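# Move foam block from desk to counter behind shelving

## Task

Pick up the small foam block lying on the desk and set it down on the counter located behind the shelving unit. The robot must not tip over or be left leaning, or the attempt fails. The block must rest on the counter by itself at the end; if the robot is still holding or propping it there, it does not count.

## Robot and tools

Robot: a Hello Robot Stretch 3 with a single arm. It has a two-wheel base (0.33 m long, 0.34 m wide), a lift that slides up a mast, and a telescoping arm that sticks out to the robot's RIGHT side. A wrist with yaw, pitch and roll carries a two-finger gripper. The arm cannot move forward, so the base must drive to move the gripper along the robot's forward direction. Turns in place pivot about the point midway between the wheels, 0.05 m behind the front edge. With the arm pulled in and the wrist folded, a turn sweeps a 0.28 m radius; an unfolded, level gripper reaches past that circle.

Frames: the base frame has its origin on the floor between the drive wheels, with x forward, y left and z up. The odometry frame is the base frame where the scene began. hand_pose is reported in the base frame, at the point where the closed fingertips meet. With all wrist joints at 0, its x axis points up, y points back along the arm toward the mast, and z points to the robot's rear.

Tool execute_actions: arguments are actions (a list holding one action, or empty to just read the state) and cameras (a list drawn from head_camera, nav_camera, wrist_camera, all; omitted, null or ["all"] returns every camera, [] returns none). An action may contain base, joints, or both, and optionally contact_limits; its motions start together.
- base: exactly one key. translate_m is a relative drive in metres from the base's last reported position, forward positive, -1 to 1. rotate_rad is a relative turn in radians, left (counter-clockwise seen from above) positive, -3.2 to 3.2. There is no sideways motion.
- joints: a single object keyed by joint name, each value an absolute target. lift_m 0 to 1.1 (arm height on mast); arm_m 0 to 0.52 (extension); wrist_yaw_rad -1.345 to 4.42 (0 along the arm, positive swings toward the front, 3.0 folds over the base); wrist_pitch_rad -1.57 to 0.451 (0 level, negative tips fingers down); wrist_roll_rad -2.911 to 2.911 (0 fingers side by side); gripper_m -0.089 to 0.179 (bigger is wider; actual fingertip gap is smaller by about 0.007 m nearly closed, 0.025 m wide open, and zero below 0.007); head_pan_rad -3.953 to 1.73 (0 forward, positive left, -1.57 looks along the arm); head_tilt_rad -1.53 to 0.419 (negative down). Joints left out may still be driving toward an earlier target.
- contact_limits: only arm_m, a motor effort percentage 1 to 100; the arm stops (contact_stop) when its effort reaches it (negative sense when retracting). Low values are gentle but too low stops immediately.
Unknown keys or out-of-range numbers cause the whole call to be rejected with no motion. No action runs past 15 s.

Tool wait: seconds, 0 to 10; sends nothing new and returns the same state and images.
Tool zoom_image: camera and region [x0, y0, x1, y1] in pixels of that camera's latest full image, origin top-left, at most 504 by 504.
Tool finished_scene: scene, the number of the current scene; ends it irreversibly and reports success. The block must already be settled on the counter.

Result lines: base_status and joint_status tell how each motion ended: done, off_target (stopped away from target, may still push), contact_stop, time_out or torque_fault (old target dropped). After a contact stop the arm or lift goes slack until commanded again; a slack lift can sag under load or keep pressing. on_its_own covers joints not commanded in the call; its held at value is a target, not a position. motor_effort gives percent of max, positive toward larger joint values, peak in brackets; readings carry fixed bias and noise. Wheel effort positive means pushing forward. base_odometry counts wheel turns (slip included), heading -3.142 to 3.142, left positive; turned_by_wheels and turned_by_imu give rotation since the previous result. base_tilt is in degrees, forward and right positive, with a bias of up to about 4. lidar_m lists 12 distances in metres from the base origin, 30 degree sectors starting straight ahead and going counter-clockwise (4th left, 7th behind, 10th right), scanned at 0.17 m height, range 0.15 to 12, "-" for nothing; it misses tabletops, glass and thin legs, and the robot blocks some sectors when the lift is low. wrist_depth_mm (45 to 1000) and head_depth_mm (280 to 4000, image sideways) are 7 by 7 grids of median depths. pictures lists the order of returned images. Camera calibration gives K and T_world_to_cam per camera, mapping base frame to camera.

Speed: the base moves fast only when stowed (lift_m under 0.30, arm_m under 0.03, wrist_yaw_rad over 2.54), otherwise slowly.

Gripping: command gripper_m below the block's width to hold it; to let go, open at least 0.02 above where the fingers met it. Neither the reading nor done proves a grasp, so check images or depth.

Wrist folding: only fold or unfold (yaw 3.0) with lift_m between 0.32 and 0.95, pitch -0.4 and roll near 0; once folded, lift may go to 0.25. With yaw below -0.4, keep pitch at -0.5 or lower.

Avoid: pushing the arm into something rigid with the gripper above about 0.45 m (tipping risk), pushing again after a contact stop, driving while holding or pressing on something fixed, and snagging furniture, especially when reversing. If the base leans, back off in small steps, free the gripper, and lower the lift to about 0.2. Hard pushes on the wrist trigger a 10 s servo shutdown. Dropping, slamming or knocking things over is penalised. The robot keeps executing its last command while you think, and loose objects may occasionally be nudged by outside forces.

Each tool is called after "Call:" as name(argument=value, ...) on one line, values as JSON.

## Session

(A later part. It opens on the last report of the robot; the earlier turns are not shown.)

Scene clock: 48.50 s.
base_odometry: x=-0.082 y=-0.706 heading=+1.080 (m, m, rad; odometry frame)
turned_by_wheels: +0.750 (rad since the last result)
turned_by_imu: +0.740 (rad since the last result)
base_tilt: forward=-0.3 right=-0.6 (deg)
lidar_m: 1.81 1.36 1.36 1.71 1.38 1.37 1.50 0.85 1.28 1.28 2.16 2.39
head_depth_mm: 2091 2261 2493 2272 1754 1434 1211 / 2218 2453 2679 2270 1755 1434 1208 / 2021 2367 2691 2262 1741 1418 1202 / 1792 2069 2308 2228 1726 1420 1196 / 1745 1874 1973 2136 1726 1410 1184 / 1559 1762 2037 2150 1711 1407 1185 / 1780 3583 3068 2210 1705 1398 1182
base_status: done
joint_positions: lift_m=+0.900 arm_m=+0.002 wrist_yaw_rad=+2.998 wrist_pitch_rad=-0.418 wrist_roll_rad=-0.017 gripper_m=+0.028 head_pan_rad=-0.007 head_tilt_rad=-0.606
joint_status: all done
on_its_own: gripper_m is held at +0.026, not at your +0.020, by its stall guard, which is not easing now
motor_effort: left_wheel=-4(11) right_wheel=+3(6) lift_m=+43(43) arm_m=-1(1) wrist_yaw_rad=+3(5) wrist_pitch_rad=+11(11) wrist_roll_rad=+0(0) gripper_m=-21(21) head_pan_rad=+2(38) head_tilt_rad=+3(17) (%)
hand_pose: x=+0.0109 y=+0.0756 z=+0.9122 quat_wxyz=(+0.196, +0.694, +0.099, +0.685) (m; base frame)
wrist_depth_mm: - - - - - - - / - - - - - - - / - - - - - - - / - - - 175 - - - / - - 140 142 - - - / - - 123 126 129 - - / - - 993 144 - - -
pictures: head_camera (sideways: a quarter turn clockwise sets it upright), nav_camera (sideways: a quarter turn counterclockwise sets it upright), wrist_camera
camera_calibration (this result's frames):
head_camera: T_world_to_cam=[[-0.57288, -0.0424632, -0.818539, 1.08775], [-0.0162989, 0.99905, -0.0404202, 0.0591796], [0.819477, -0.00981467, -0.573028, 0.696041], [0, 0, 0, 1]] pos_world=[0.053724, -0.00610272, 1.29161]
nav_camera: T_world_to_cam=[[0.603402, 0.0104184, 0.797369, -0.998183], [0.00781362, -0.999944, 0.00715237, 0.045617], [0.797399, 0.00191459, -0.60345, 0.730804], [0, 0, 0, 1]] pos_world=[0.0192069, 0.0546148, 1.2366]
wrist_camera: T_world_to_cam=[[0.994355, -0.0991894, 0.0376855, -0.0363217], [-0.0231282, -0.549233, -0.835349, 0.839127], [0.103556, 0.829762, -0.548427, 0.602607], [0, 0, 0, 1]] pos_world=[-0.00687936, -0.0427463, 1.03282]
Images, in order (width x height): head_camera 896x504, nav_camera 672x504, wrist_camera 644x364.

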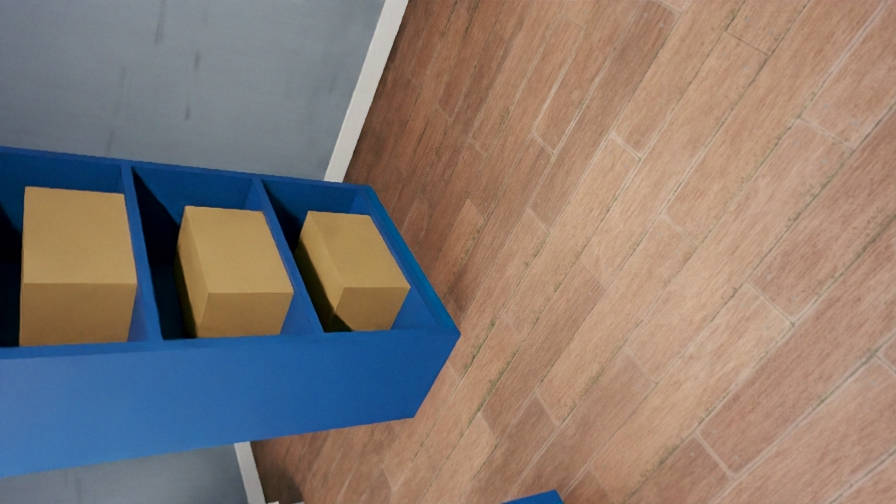

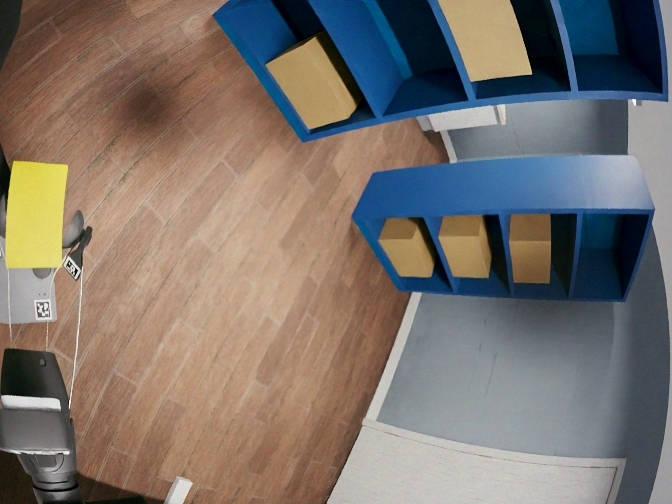

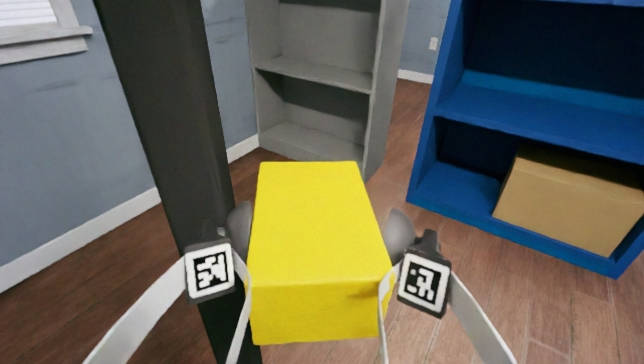

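Call:
execute_actions(actions=[{"joints":{"lift_m":0.27}}], cameras=[])

Call:
execute_actions(actions=[{"base":{"translate_m":1.0}}], cameras=[])

Call:
execute_actions(actions=[{"base":{"translate_m":0.15}}], cameras=[])

Call:
execute_actions(actions=[{"base":{"rotate_rad":0.84},"joints":{"head_tilt_rad":-0.8}}], cameras=["head_camera","nav_camera"])

Scene clock: 55.37 s.
base_odometry: x=-0.082 y=-0.706 heading=+1.080 (m, m, rad; odometry frame)
turned_by_wheels: +0.000 (rad since the last result)
turned_by_imu: -0.001 (rad since the last result)
base_tilt: forward=-0.3 right=-0.4 (deg)
lidar_m: 1.80 1.36 1.35 1.70 1.38 1.37 1.49 0.85 1.28 1.27 2.16 2.39
head_depth_mm: 2075 2264 2441 2288 1765 1435 1211 / 2254 2445 2691 2255 1746 1424 1204 / 2051 2383 2717 2244 1744 1418 1199 / 1801 2068 2321 2239 1739 1416 1198 / 1752 1888 1992 2144 1729 1410 1196 / 1561 1758 2024 2135 1716 1407 1187 / 1793 3577 3077 2211 1701 1397 1181
base_status: not commanded
joint_positions: lift_m=+0.270 arm_m=+0.002 wrist_yaw_rad=+2.998 wrist_pitch_rad=-0.419 wrist_roll_rad=-0.017 gripper_m=+0.028 head_pan_rad=-0.007 head_tilt_rad=-0.606
joint_status: all done
on_its_own: gripper_m is held at +0.026, not at your +0.020, by its stall guard, which is not easing now
motor_effort: left_wheel=-4(4) right_wheel=+2(2) lift_m=+25(37) arm_m=-1(1) wrist_yaw_rad=+2(3) wrist_pitch_rad=+11(11) wrist_roll_rad=+1(0) gripper_m=-21(22) head_pan_rad=+3(3) head_tilt_rad=+3(4) (%)
hand_pose: x=+0.0108 y=+0.0755 z=+0.2829 quat_wxyz=(+0.196, +0.694, +0.099, +0.685) (m; base frame)
wrist_depth_mm: - - - - - - 976 / - - - - - - - / 882 888 914 928 946 963 980 / 673 680 689 175 711 727 726 / 545 551 140 141 593 579 582 / 464 494 122 126 129 482 485 / - - - 139 411 413 416
pictures: none
No camera images: the call's "cameras" was empty. Leave "cameras" out to get every camera's image.

Scene clock: 60.37 s.
base_odometry: x=+0.390 y=+0.176 heading=+1.080 (m, m, rad; odometry frame)
turned_by_wheels: +0.000 (rad since the last result)
turned_by_imu: +0.004 (rad since the last result)
base_tilt: forward=-0.2 right=-0.4 (deg)
lidar_m: 1.02 0.83 0.72 0.79 1.26 2.15 2.36 1.76 1.47 1.99 1.63 1.63
head_depth_mm: 1415 1524 1663 1819 1762 1431 1209 / 1237 1420 1741 2008 1745 1426 1207 / 1094 1181 1539 1734 1727 1415 1202 / 960 1025 1276 1365 1580 1407 1190 / 871 948 1128 1176 1431 1408 1194 / 946 1015 1140 1208 1125 1328 1181 / 989 739 823 967 1224 1376 1183
base_status: done
joint_positions: lift_m=+0.270 arm_m=+0.002 wrist_yaw_rad=+2.999 wrist_pitch_rad=-0.419 wrist_roll_rad=-0.017 gripper_m=+0.028 head_pan_rad=-0.007 head_tilt_rad=-0.605
joint_status: not commanded
on_its_own: gripper_m is held at +0.026, not at your +0.020, by its stall guard, which is not easing now
motor_effort: left_wheel=-4(10) right_wheel=+2(7) lift_m=+25(25) arm_m=-1(1) wrist_yaw_rad=+2(1) wrist_pitch_rad=+11(11) wrist_roll_rad=+1(0) gripper_m=-21(21) head_pan_rad=+3(2) head_tilt_rad=+3(3) (%)
hand_pose: x=+0.0107 y=+0.0755 z=+0.2829 quat_wxyz=(+0.195, +0.694, +0.099, +0.686) (m; base frame)
wrist_depth_mm: - - - 813 700 - - / - - - 883 776 - - / 879 875 906 872 814 967 964 / 674 681 701 176 707 716 730 / 547 554 140 142 587 576 589 / 462 490 122 126 130 484 485 / - - - 139 408 412 418
pictures: none
No camera images: the call's "cameras" was empty. Leave "cameras" out to get every camera's image.

Scene clock: 62.50 s.
base_odometry: x=+0.461 y=+0.308 heading=+1.079 (m, m, rad; odometry frame)
turned_by_wheels: +0.000 (rad since the last result)
turned_by_imu: +0.000 (rad since the last result)
base_tilt: forward=-0.2 right=-0.5 (deg)
lidar_m: 0.87 0.69 0.70 0.67 1.37 2.26 1.92 1.91 1.55 1.85 1.53 1.51
head_depth_mm: 1300 1409 1549 1700 1762 1424 1207 / 1097 1214 1575 1844 1756 1429 1208 / 940 1021 1395 1483 1642 1422 1201 / 830 890 1139 1172 1406 1420 1196 / 742 800 1017 1008 1251 1341 1193 / 788 856 833 1079 1044 1288 1183 / 960 986 727 774 888 1181 1183
base_status: done
joint_positions: lift_m=+0.270 arm_m=+0.002 wrist_yaw_rad=+2.999 wrist_pitch_rad=-0.419 wrist_roll_rad=-0.017 gripper_m=+0.028 head_pan_rad=-0.007 head_tilt_rad=-0.605
joint_status: not commanded
on_its_own: gripper_m is held at +0.026, not at your +0.020, by its stall guard, which is not easing now
motor_effort: left_wheel=-4(14) right_wheel=+2(7) lift_m=+25(25) arm_m=-1(1) wrist_yaw_rad=+1(1) wrist_pitch_rad=+11(11) wrist_roll_rad=+0(0) gripper_m=-21(21) head_pan_rad=+2(3) head_tilt_rad=+3(2) (%)
hand_pose: x=+0.0106 y=+0.0756 z=+0.2829 quat_wxyz=(+0.195, +0.694, +0.099, +0.686) (m; base frame)
wrist_depth_mm: - - 846 710 842 - - / - - 931 769 988 - - / 868 882 894 819 884 960 973 / 668 685 690 175 705 719 730 / 551 555 140 141 597 576 583 / 460 493 122 126 130 481 487 / - - - 139 408 417 419
pictures: none
No camera images: the call's "cameras" was empty. Leave "cameras" out to get every camera's image.

Scene clock: 64.27 s.
base_odometry: x=+0.461 y=+0.308 heading=+1.919 (m, m, rad; odometry frame)
turned_by_wheels: +0.840 (rad since the last result)
turned_by_imu: +0.827 (rad since the last result)
base_tilt: forward=-0.1 right=-0.6 (deg)
lidar_m: 1.07 0.67 0.85 2.26 2.32 1.91 1.55 2.05 1.56 1.51 0.94 0.69
head_depth_mm: 833 831 831 886 1346 1285 1126 / 1877 2109 1186 1190 1186 1282 1126 / 1867 2147 2247 1784 1498 1282 1122 / 1869 2153 2245 1782 1487 1278 1118 / 1859 2127 2211 1776 1485 1270 1109 / 1849 2122 2223 1634 1416 1269 1110 / 1783 931 931 928 1078 1242 1113
base_status: done
joint_positions: lift_m=+0.270 arm_m=+0.002 wrist_yaw_rad=+2.999 wrist_pitch_rad=-0.419 wrist_roll_rad=-0.017 gripper_m=+0.028 head_pan_rad=-0.007 head_tilt_rad=-0.790
joint_status: all done
on_its_own: gripper_m is held at +0.026, not at your +0.020, by its stall guard, which is not easing now
motor_effort: left_wheel=-4(14) right_wheel=+2(8) lift_m=+25(26) arm_m=-1(1) wrist_yaw_rad=+1(2) wrist_pitch_rad=+11(11) wrist_roll_rad=+0(1) gripper_m=-21(21) head_pan_rad=+4(4) head_tilt_rad=-6(26) (%)
hand_pose: x=+0.0106 y=+0.0755 z=+0.2829 quat_wxyz=(+0.195, +0.694, +0.099, +0.686) (m; base frame)
wrist_depth_mm: - - - - - - 631 / - - - - - 853 606 / 885 882 906 910 924 840 621 / 672 686 694 175 712 715 609 / 548 551 140 142 592 580 567 / 462 498 122 126 129 483 488 / - - - 139 410 416 418
pictures: head_camera (sideways: a quarter turn clockwise sets it upright), nav_camera (sideways: a quarter turn counterclockwise sets it upright)
camera_calibration (this result's frames):
head_camera: T_world_to_cam=[[-0.713099, -0.0416523, -0.699825, 0.933869], [-0.023571, 0.999094, -0.0354462, 0.0527392], [0.700667, -0.00878106, -0.713435, 0.879405], [0, 0, 0, 1]] pos_world=[0.0510141, -0.00607145, 1.28281]
nav_camera: T_world_to_cam=[[0.739233, 0.0096459, 0.673381, -0.837416], [0.00913639, -0.999949, 0.00429398, 0.0493316], [0.673388, 0.00297802, -0.739283, 0.90824], [0, 0, 0, 1]] pos_world=[0.00699707, 0.054702, 1.23513]
Images, in order (width x height): head_camera 896x504, nav_camera 672x504.

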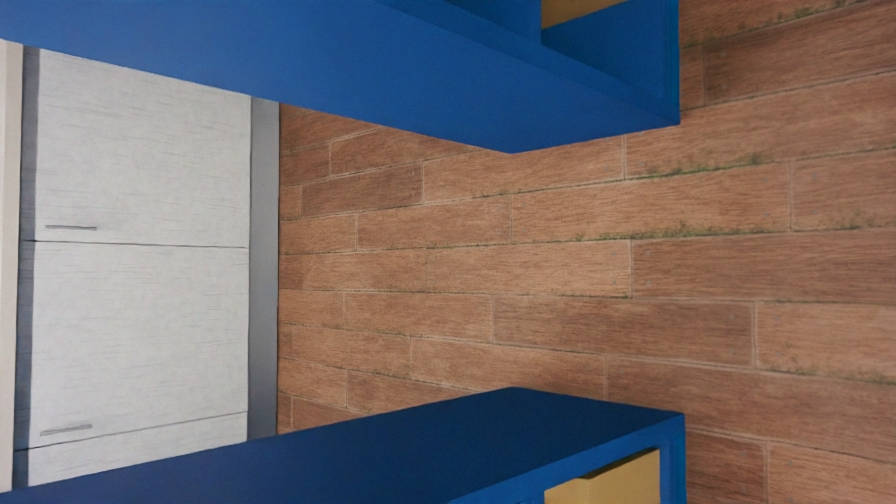

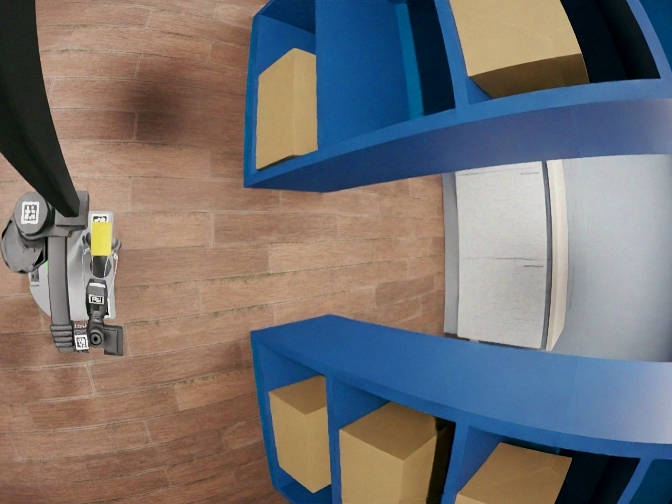

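Call:
execute_actions(actions=[{"base":{"rotate_rad":0.04}}], cameras=[])

Call:
execute_actions(actions=[{"base":{"translate_m":0.9}}], cameras=[])

Call:
execute_actions(actions=[{"base":{"translate_m":0.85}}], cameras=[])

Call:
execute_actions(actions=[{"base":{"rotate_rad":1.58},"joints":{"head_pan_rad":-1.57,"head_tilt_rad":-0.6,"lift_m":0.35}}], cameras=["head_camera","nav_camera"])

Scene clock: 65.27 s.
base_odometry: x=+0.461 y=+0.308 heading=+1.959 (m, m, rad; odometry frame)
turned_by_wheels: +0.040 (rad since the last result)
turned_by_imu: +0.039 (rad since the last result)
base_tilt: forward=-0.3 right=-0.5 (deg)
lidar_m: 2.18 0.67 0.88 2.26 2.34 1.91 1.55 2.07 1.55 1.51 0.91 0.69
head_depth_mm: 1788 930 918 901 1088 1264 1133 / 1866 2144 2264 1328 1295 1264 1126 / 1863 2126 2241 1805 1501 1286 1126 / 1864 2136 2238 1795 1500 1279 1117 / 1864 2141 2235 1787 1488 1274 1119 / 1882 2114 2067 1292 1314 1266 1115 / 812 823 833 886 1102 1251 1111
base_status: done
joint_positions: lift_m=+0.270 arm_m=+0.002 wrist_yaw_rad=+2.999 wrist_pitch_rad=-0.419 wrist_roll_rad=-0.017 gripper_m=+0.028 head_pan_rad=-0.007 head_tilt_rad=-0.790
joint_status: not commanded
on_its_own: gripper_m is held at +0.026, not at your +0.020, by its stall guard, which is not easing now
motor_effort: left_wheel=-4(14) right_wheel=+2(7) lift_m=+25(25) arm_m=-1(1) wrist_yaw_rad=+1(1) wrist_pitch_rad=+11(11) wrist_roll_rad=+1(0) gripper_m=-21(21) head_pan_rad=+4(3) head_tilt_rad=-6(6) (%)
hand_pose: x=+0.0106 y=+0.0755 z=+0.2829 quat_wxyz=(+0.195, +0.694, +0.099, +0.686) (m; base frame)
wrist_depth_mm: - - - - - - 662 / - - - - - 996 630 / 882 890 908 919 923 847 641 / 674 683 689 175 705 726 623 / 547 556 140 142 593 580 570 / 462 495 122 126 129 482 486 / - - - 139 407 415 415
pictures: none
No camera images: the call's "cameras" was empty. Leave "cameras" out to get every camera's image.

Scene clock: 70.03 s.
base_odometry: x=+0.120 y=+1.141 heading=+1.959 (m, m, rad; odometry frame)
turned_by_wheels: +0.000 (rad since the last result)
turned_by_imu: +0.004 (rad since the last result)
base_tilt: forward=-0.1 right=-0.5 (deg)
lidar_m: 1.28 1.33 0.30 0.29 0.30 0.41 2.45 2.12 0.33 0.32 0.33 1.33
head_depth_mm: 1353 1229 1436 1720 1513 1292 1130 / 1338 1234 1443 1716 1502 1287 1125 / 1319 1235 1456 1695 1493 1284 1121 / 1316 1241 1456 1692 1496 1277 1121 / 1293 1236 1449 1689 1488 1270 1113 / 1279 1248 1464 1722 1474 1269 1110 / 1266 1242 1466 1722 1474 1262 1113
base_status: done
joint_positions: lift_m=+0.270 arm_m=+0.002 wrist_yaw_rad=+2.999 wrist_pitch_rad=-0.419 wrist_roll_rad=-0.017 gripper_m=+0.028 head_pan_rad=-0.007 head_tilt_rad=-0.791
joint_status: not commanded
on_its_own: gripper_m is held at +0.026, not at your +0.020, by its stall guard, which is not easing now
motor_effort: left_wheel=-4(12) right_wheel=+2(9) lift_m=+25(25) arm_m=-1(1) wrist_yaw_rad=+2(2) wrist_pitch_rad=+10(11) wrist_roll_rad=+0(0) gripper_m=-21(21) head_pan_rad=+3(4) head_tilt_rad=-6(7) (%)
hand_pose: x=+0.0106 y=+0.0755 z=+0.2829 quat_wxyz=(+0.195, +0.694, +0.099, +0.686) (m; base frame)
wrist_depth_mm: 278 - 293 300 309 - - / 301 306 320 329 343 - - / 332 339 351 364 382 948 982 / 381 377 379 175 442 725 728 / 531 425 140 141 573 579 583 / 461 461 122 126 130 481 485 / - - - 139 408 414 416
pictures: none
No camera images: the call's "cameras" was empty. Leave "cameras" out to get every camera's image.

Scene clock: 74.63 s.
base_odometry: x=-0.202 y=+1.928 heading=+1.959 (m, m, rad; odometry frame)
turned_by_wheels: +0.000 (rad since the last result)
turned_by_imu: +0.003 (rad since the last result)
base_tilt: forward=-0.3 right=-0.4 (deg)
lidar_m: 0.43 0.44 0.61 2.28 0.98 0.75 1.15 0.76 0.97 1.50 0.61 0.45
head_depth_mm: 841 895 665 548 681 929 1126 / 848 886 664 545 684 933 1128 / 848 880 659 543 688 940 1121 / 852 874 656 555 693 946 1120 / 852 866 653 554 696 949 1112 / 855 863 648 551 698 956 1116 / 858 853 645 549 701 960 1114
base_status: done
joint_positions: lift_m=+0.270 arm_m=+0.002 wrist_yaw_rad=+2.999 wrist_pitch_rad=-0.419 wrist_roll_rad=-0.017 gripper_m=+0.028 head_pan_rad=-0.007 head_tilt_rad=-0.791
joint_status: not commanded
on_its_own: gripper_m is held at +0.026, not at your +0.020, by its stall guard, which is not easing now
motor_effort: left_wheel=-4(13) right_wheel=+3(8) lift_m=+25(25) arm_m=-1(1) wrist_yaw_rad=+1(2) wrist_pitch_rad=+10(12) wrist_roll_rad=+0(0) gripper_m=-21(21) head_pan_rad=+4(3) head_tilt_rad=-5(6) (%)
hand_pose: x=+0.0106 y=+0.0755 z=+0.2829 quat_wxyz=(+0.195, +0.694, +0.099, +0.686) (m; base frame)
wrist_depth_mm: 895 - - - - 611 434 / 909 - - - - 613 437 / 819 872 908 919 925 671 436 / 674 677 694 175 718 677 464 / 542 555 140 142 601 579 504 / 462 496 122 126 129 484 469 / - - - 139 411 413 417
pictures: none
No camera images: the call's "cameras" was empty. Leave "cameras" out to get every camera's image.

Scene clock: 77.83 s.
base_odometry: x=-0.202 y=+1.928 heading=-2.745 (m, m, rad; odometry frame)
turned_by_wheels: +1.580 (rad since the last result)
turned_by_imu: +1.558 (rad since the last result)
base_tilt: forward=-0.1 right=-0.4 (deg)
lidar_m: 2.28 0.97 0.75 1.18 0.87 0.98 1.50 0.61 0.45 0.43 0.45 0.61
head_depth_mm: 823 910 970 681 542 645 806 / 824 913 960 676 540 636 815 / 830 918 952 673 555 656 822 / 834 928 946 668 551 661 830 / 836 928 934 663 549 668 835 / 838 933 924 660 545 671 847 / 841 935 916 655 561 677 853
base_status: done
joint_positions: lift_m=+0.350 arm_m=+0.002 wrist_yaw_rad=+2.999 wrist_pitch_rad=-0.419 wrist_roll_rad=-0.017 gripper_m=+0.028 head_pan_rad=-1.563 head_tilt_rad=-0.605
joint_status: all done
on_its_own: gripper_m is held at +0.026, not at your +0.020, by its stall guard, which is not easing now
motor_effort: left_wheel=-4(14) right_wheel=+2(6) lift_m=+44(46) arm_m=-1(1) wrist_yaw_rad=+2(1) wrist_pitch_rad=+11(11) wrist_roll_rad=+0(0) gripper_m=-21(21) head_pan_rad=-3(40) head_tilt_rad=+3(25) (%)
hand_pose: x=+0.0106 y=+0.0755 z=+0.3621 quat_wxyz=(+0.195, +0.694, +0.099, +0.685) (m; base frame)
wrist_depth_mm: 619 - - - 753 692 705 / 667 671 - - 766 767 770 / 727 746 - - 845 849 861 / 778 793 828 175 853 867 862 / 649 662 140 141 717 684 687 / 554 558 122 126 129 577 583 / 476 - - 140 488 496 499
pictures: head_camera (sideways: a quarter turn clockwise sets it upright), nav_camera (sideways: a quarter turn counterclockwise sets it upright)
camera_calibration (this result's frames):
head_camera: T_world_to_cam=[[-0.051005, 0.571706, -0.818871, 1.085], [0.998695, 0.0311845, -0.0404338, 0.0530059], [0.00241981, -0.819865, -0.572551, 0.700405], [0, 0, 0, 1]] pos_world=[0.000708815, -0.0477157, 1.29164]
nav_camera: T_world_to_cam=[[0.0194195, -0.602716, 0.797719, -0.995077], [-0.999716, -0.0227329, 0.00716105, 0.0517517], [0.0138184, -0.797632, -0.602986, 0.734981], [0, 0, 0, 1]] pos_world=[0.0609046, -0.0123283, 1.23661]
Images, in order (width x height): head_camera 896x504, nav_camera 672x504.

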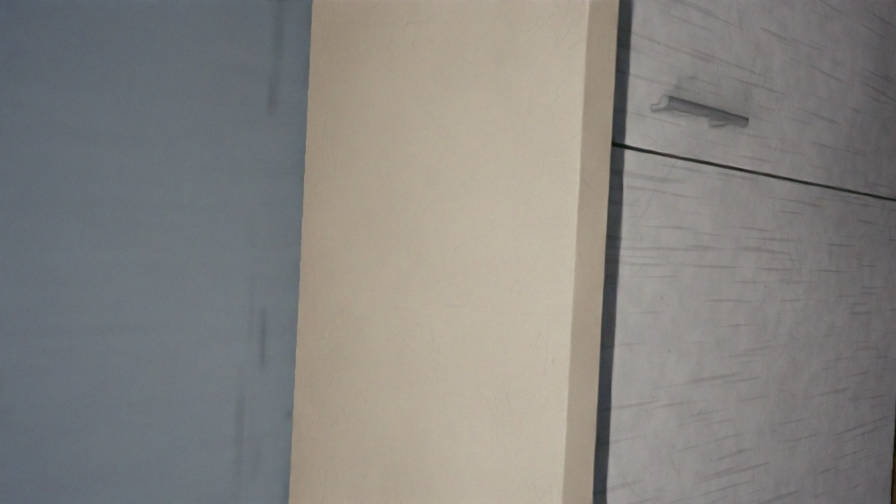

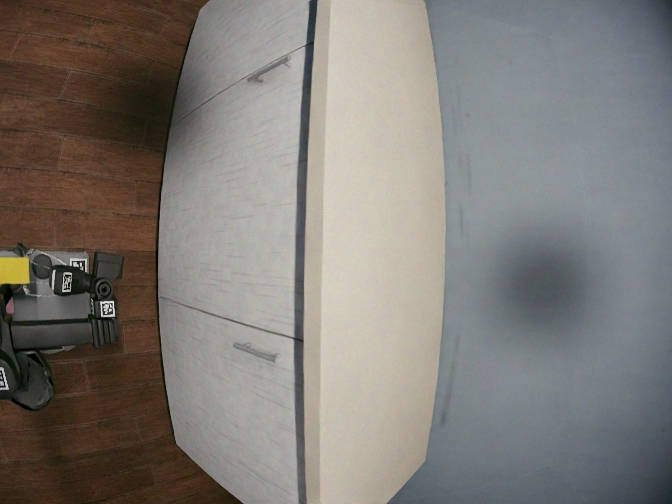

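Already alongside; similar height to before.

Call:
execute_actions(actions=[{"joints":{"lift_m":0.94}}], cameras=[])

Call:
execute_actions(actions=[{"joints":{"lift_m":1.02,"wrist_yaw_rad":0}}], cameras=[])

Call:
execute_actions(actions=[{"joints":{"arm_m":0.25}}], cameras=["wrist_camera"])

Scene clock: 84.13 s.
base_odometry: x=-0.202 y=+1.928 heading=-2.745 (m, m, rad; odometry frame)
turned_by_wheels: +0.000 (rad since the last result)
turned_by_imu: -0.001 (rad since the last result)
base_tilt: forward=-0.3 right=-0.4 (deg)
lidar_m: 2.28 0.97 0.75 1.18 0.86 0.98 1.50 0.60 0.44 0.43 0.45 0.61
head_depth_mm: 821 913 969 680 561 - 881 / 824 917 960 675 557 - 873 / 829 919 952 671 545 - - / 829 927 948 667 552 - - / 834 929 929 664 542 - 920 / 836 933 928 659 546 654 908 / 843 942 917 654 560 678 854
base_status: not commanded
joint_positions: lift_m=+0.940 arm_m=+0.002 wrist_yaw_rad=+2.999 wrist_pitch_rad=-0.419 wrist_roll_rad=-0.017 gripper_m=+0.028 head_pan_rad=-1.563 head_tilt_rad=-0.605
joint_status: all done
on_its_own: gripper_m is held at +0.026, not at your +0.020, by its stall guard, which is not easing now
motor_effort: left_wheel=-4(4) right_wheel=+2(3) lift_m=+44(44) arm_m=-1(1) wrist_yaw_rad=+1(1) wrist_pitch_rad=+11(11) wrist_roll_rad=+1(0) gripper_m=-21(21) head_pan_rad=-3(2) head_tilt_rad=+3(3) (%)
hand_pose: x=+0.0106 y=+0.0755 z=+0.9521 quat_wxyz=(+0.195, +0.694, +0.099, +0.685) (m; base frame)
wrist_depth_mm: 613 - - - 759 695 703 / 666 687 - - 771 752 768 / 731 746 - - 863 830 860 / 802 827 - 175 951 943 975 / 904 946 140 142 - - - / - - 122 126 129 - - / - - - 144 - - -
pictures: none
No camera images: the call's "cameras" was empty. Leave "cameras" out to get every camera's image.

Scene clock: 86.63 s.
base_odometry: x=-0.202 y=+1.928 heading=-2.745 (m, m, rad; odometry frame)
turned_by_wheels: +0.000 (rad since the last result)
turned_by_imu: +0.000 (rad since the last result)
base_tilt: forward=-0.3 right=-0.5 (deg)
lidar_m: 2.28 0.97 0.75 1.18 0.86 0.98 1.49 0.61 0.45 0.43 0.45 0.61
head_depth_mm: 822 913 975 - - - - / 825 916 962 - - - - / 829 918 952 - - - - / 829 926 946 694 550 663 864 / 836 927 936 665 548 669 837 / 836 932 926 659 546 672 843 / 837 939 918 653 560 679 856
base_status: not commanded
joint_positions: lift_m=+1.020 arm_m=+0.002 wrist_yaw_rad=+0.002 wrist_pitch_rad=-0.419 wrist_roll_rad=-0.017 gripper_m=+0.028 head_pan_rad=-1.563 head_tilt_rad=-0.605
joint_status: all done
on_its_own: gripper_m is held at +0.026, not at your +0.020, by its stall guard, which is not easing now
motor_effort: left_wheel=-4(4) right_wheel=+2(2) lift_m=+44(46) arm_m=-1(1) wrist_yaw_rad=-2(2) wrist_pitch_rad=+12(11) wrist_roll_rad=+0(0) gripper_m=-22(21) head_pan_rad=-3(3) head_tilt_rad=+3(3) (%)
hand_pose: x=-0.0211 y=-0.3708 z=+1.0321 quat_wxyz=(+0.698, +0.149, -0.685, -0.145) (m; base frame)
wrist_depth_mm: 726 714 705 691 684 675 669 / 751 764 738 737 740 719 725 / 526 538 542 557 564 577 587 / 405 411 411 176 427 433 439 / 330 331 149 141 356 347 352 / 285 281 126 126 130 291 293 / 363 351 343 144 282 271 266
pictures: none
No camera images: the call's "cameras" was empty. Leave "cameras" out to get every camera's image.

Scene clock: 89.70 s.
base_odometry: x=-0.202 y=+1.928 heading=-2.745 (m, m, rad; odometry frame)
turned_by_wheels: +0.000 (rad since the last result)
turned_by_imu: -0.001 (rad since the last result)
base_tilt: forward=-0.2 right=-0.5 (deg)
lidar_m: 2.28 0.97 0.75 1.18 0.86 0.98 1.49 0.61 0.44 0.43 0.45 0.61
head_depth_mm: 821 - 914 680 542 646 806 / 825 - - 676 540 636 814 / 828 - - 670 555 655 822 / 829 912 938 666 551 662 830 / 833 930 934 663 549 666 836 / 836 935 927 658 546 672 847 / 841 936 915 653 561 678 855
base_status: not commanded
joint_positions: lift_m=+1.020 arm_m=+0.250 wrist_yaw_rad=+0.001 wrist_pitch_rad=-0.419 wrist_roll_rad=-0.017 gripper_m=+0.028 head_pan_rad=-1.563 head_tilt_rad=-0.605
joint_status: all done
on_its_own: gripper_m is held at +0.026, not at your +0.020, by its stall guard, which is not easing now
motor_effort: left_wheel=-4(4) right_wheel=+2(2) lift_m=+43(43) arm_m=+3(2) wrist_yaw_rad=-1(3) wrist_pitch_rad=+11(11) wrist_roll_rad=+0(0) gripper_m=-21(22) head_pan_rad=-3(3) head_tilt_rad=+3(3) (%)
hand_pose: x=-0.0214 y=-0.6190 z=+1.0321 quat_wxyz=(+0.698, +0.149, -0.685, -0.146) (m; base frame)
wrist_depth_mm: 492 486 482 471 462 451 450 / 543 532 521 516 506 494 490 / 521 530 537 547 533 536 525 / 406 410 413 175 424 434 438 / 328 330 148 142 355 346 350 / 275 277 126 126 130 288 291 / 237 240 236 144 246 248 250
pictures: wrist_camera
camera_calibration (this result's frames):
wrist_camera: T_world_to_cam=[[-0.998285, -0.044834, 0.0376481, -0.0865793], [-0.0560765, 0.547518, -0.834913, 1.23472], [0.0168195, -0.835592, -0.549093, 0.215977], [0, 0, 0, 1]] pos_world=[-0.0208249, -0.499443, 1.15273]
Images, in order (width x height): wrist_camera 644x364.

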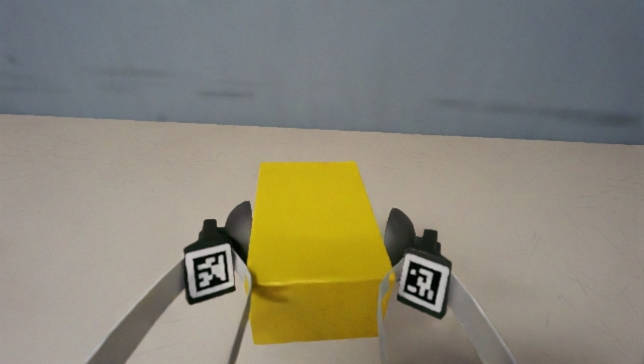

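Call:
execute_actions(actions=[{"joints":{"lift_m":0.927}}], cameras=[])

Call:
execute_actions(actions=[{"joints":{"gripper_m":0.15}}], cameras=[])

Call:
execute_actions(actions=[{"joints":{"lift_m":1.02,"arm_m":0.0}}], cameras=["wrist_camera"])

Scene clock: 91.47 s.
base_odometry: x=-0.202 y=+1.928 heading=-2.745 (m, m, rad; odometry frame)
turned_by_wheels: +0.000 (rad since the last result)
turned_by_imu: +0.000 (rad since the last result)
base_tilt: forward=-0.3 right=-0.4 (deg)
lidar_m: 2.28 0.97 0.75 1.18 0.86 0.98 1.49 0.61 0.44 0.43 0.45 0.61
head_depth_mm: 820 914 974 - 534 647 804 / 824 914 995 623 540 636 813 / 826 919 992 - 554 655 821 / 830 927 989 640 551 662 830 / 834 926 936 662 548 666 839 / 838 934 925 658 546 673 849 / 841 935 916 653 561 677 853
base_status: not commanded
joint_positions: lift_m=+0.927 arm_m=+0.250 wrist_yaw_rad=+0.001 wrist_pitch_rad=-0.419 wrist_roll_rad=-0.017 gripper_m=+0.028 head_pan_rad=-1.563 head_tilt_rad=-0.605
joint_status: all done
on_its_own: gripper_m is held at +0.026, not at your +0.020, by its stall guard, which is not easing now
motor_effort: left_wheel=-4(4) right_wheel=+2(2) lift_m=+25(39) arm_m=+3(3) wrist_yaw_rad=-1(1) wrist_pitch_rad=+11(11) wrist_roll_rad=+1(0) gripper_m=-21(21) head_pan_rad=-3(3) head_tilt_rad=+3(4) (%)
hand_pose: x=-0.0214 y=-0.6190 z=+0.9398 quat_wxyz=(+0.698, +0.149, -0.685, -0.146) (m; base frame)
wrist_depth_mm: 492 489 476 470 460 459 450 / 459 463 480 487 491 482 484 / 323 327 333 339 344 352 360 / 248 251 253 175 261 265 269 / 201 202 148 142 219 213 215 / 170 171 126 126 129 178 179 / 147 148 145 142 151 153 154
pictures: none
No camera images: the call's "cameras" was empty. Leave "cameras" out to get every camera's image.

Scene clock: 93.20 s.
base_odometry: x=-0.202 y=+1.928 heading=-2.745 (m, m, rad; odometry frame)
turned_by_wheels: +0.000 (rad since the last result)
turned_by_imu: +0.000 (rad since the last result)
base_tilt: forward=-0.2 right=-0.4 (deg)
lidar_m: 2.28 0.97 0.75 1.18 0.86 0.98 1.50 0.61 0.44 0.43 0.45 0.61
head_depth_mm: 820 912 980 - 534 647 803 / 825 918 993 626 540 638 812 / 825 922 992 - 554 656 823 / 834 926 987 644 553 662 829 / 836 927 933 660 548 666 839 / 837 929 925 660 546 672 846 / 841 933 920 654 560 679 855
base_status: not commanded
joint_positions: lift_m=+0.927 arm_m=+0.250 wrist_yaw_rad=+0.001 wrist_pitch_rad=-0.419 wrist_roll_rad=-0.017 gripper_m=+0.150 head_pan_rad=-1.563 head_tilt_rad=-0.605
joint_status: all done
motor_effort: left_wheel=-4(4) right_wheel=+2(3) lift_m=+25(25) arm_m=+3(2) wrist_yaw_rad=-1(1) wrist_pitch_rad=+11(11) wrist_roll_rad=+1(0) gripper_m=+0(90) head_pan_rad=-3(3) head_tilt_rad=+3(3) (%)
hand_pose: x=-0.0214 y=-0.6190 z=+0.9398 quat_wxyz=(+0.698, +0.149, -0.685, -0.146) (m; base frame)
wrist_depth_mm: 491 486 473 468 460 455 448 / 461 470 481 496 487 483 481 / 324 328 334 339 345 353 358 / 248 251 242 179 262 266 268 / 203 211 198 145 211 221 215 / 175 - 168 128 171 - 179 / 143 148 145 143 151 151 154
pictures: none
No camera images: the call's "cameras" was empty. Leave "cameras" out to get every camera's image.

Scene clock: 96.27 s.
base_odometry: x=-0.202 y=+1.928 heading=-2.745 (m, m, rad; odometry frame)
turned_by_wheels: +0.000 (rad since the last result)
turned_by_imu: -0.001 (rad since the last result)
base_tilt: forward=-0.3 right=-0.5 (deg)
lidar_m: 2.28 0.97 0.75 1.18 0.86 0.98 1.49 0.61 0.44 0.43 0.45 0.61
head_depth_mm: 823 910 974 - - - - / 823 914 958 - - - - / 828 919 950 - - - - / 832 924 942 665 570 664 860 / 836 925 934 691 559 667 835 / 840 937 926 659 546 671 846 / 844 938 916 655 561 678 855
base_status: not commanded
joint_positions: lift_m=+1.020 arm_m=+0.002 wrist_yaw_rad=+0.001 wrist_pitch_rad=-0.419 wrist_roll_rad=-0.017 gripper_m=+0.150 head_pan_rad=-1.563 head_tilt_rad=-0.605
joint_status: all done
joint sent to its limit — the command would take arm_m past its lower limit, so that joint was sent only as far as its limit.
motor_effort: left_wheel=-4(4) right_wheel=+2(2) lift_m=+43(46) arm_m=-1(0) wrist_yaw_rad=-1(2) wrist_pitch_rad=+11(11) wrist_roll_rad=+0(0) gripper_m=+0(0) head_pan_rad=-4(4) head_tilt_rad=+3(3) (%)
hand_pose: x=-0.0214 y=-0.3708 z=+1.0321 quat_wxyz=(+0.698, +0.149, -0.685, -0.146) (m; base frame)
wrist_depth_mm: 725 720 706 699 682 679 661 / 753 751 749 734 735 727 719 / 526 531 544 549 566 571 587 / 400 408 417 398 425 433 442 / 329 344 335 341 344 361 351 / 285 - 282 284 288 - 291 / 360 352 343 331 283 278 265
pictures: wrist_camera
camera_calibration (this result's frames):
wrist_camera: T_world_to_cam=[[-0.998288, -0.0447548, 0.0376478, -0.0754412], [-0.0560328, 0.547522, -0.834913, 1.09885], [0.0167534, -0.835593, -0.549093, 0.423372], [0, 0, 0, 1]] pos_world=[-0.0208332, -0.251255, 1.15276]
Images, in order (width x height): wrist_camera 644x364.

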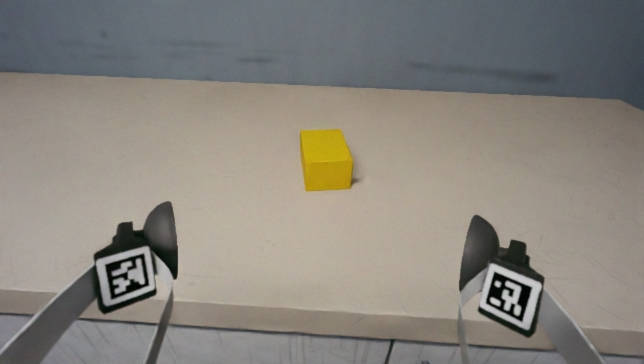

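Call:
finished_scene(scene=2)

The scene is finished: the task was done.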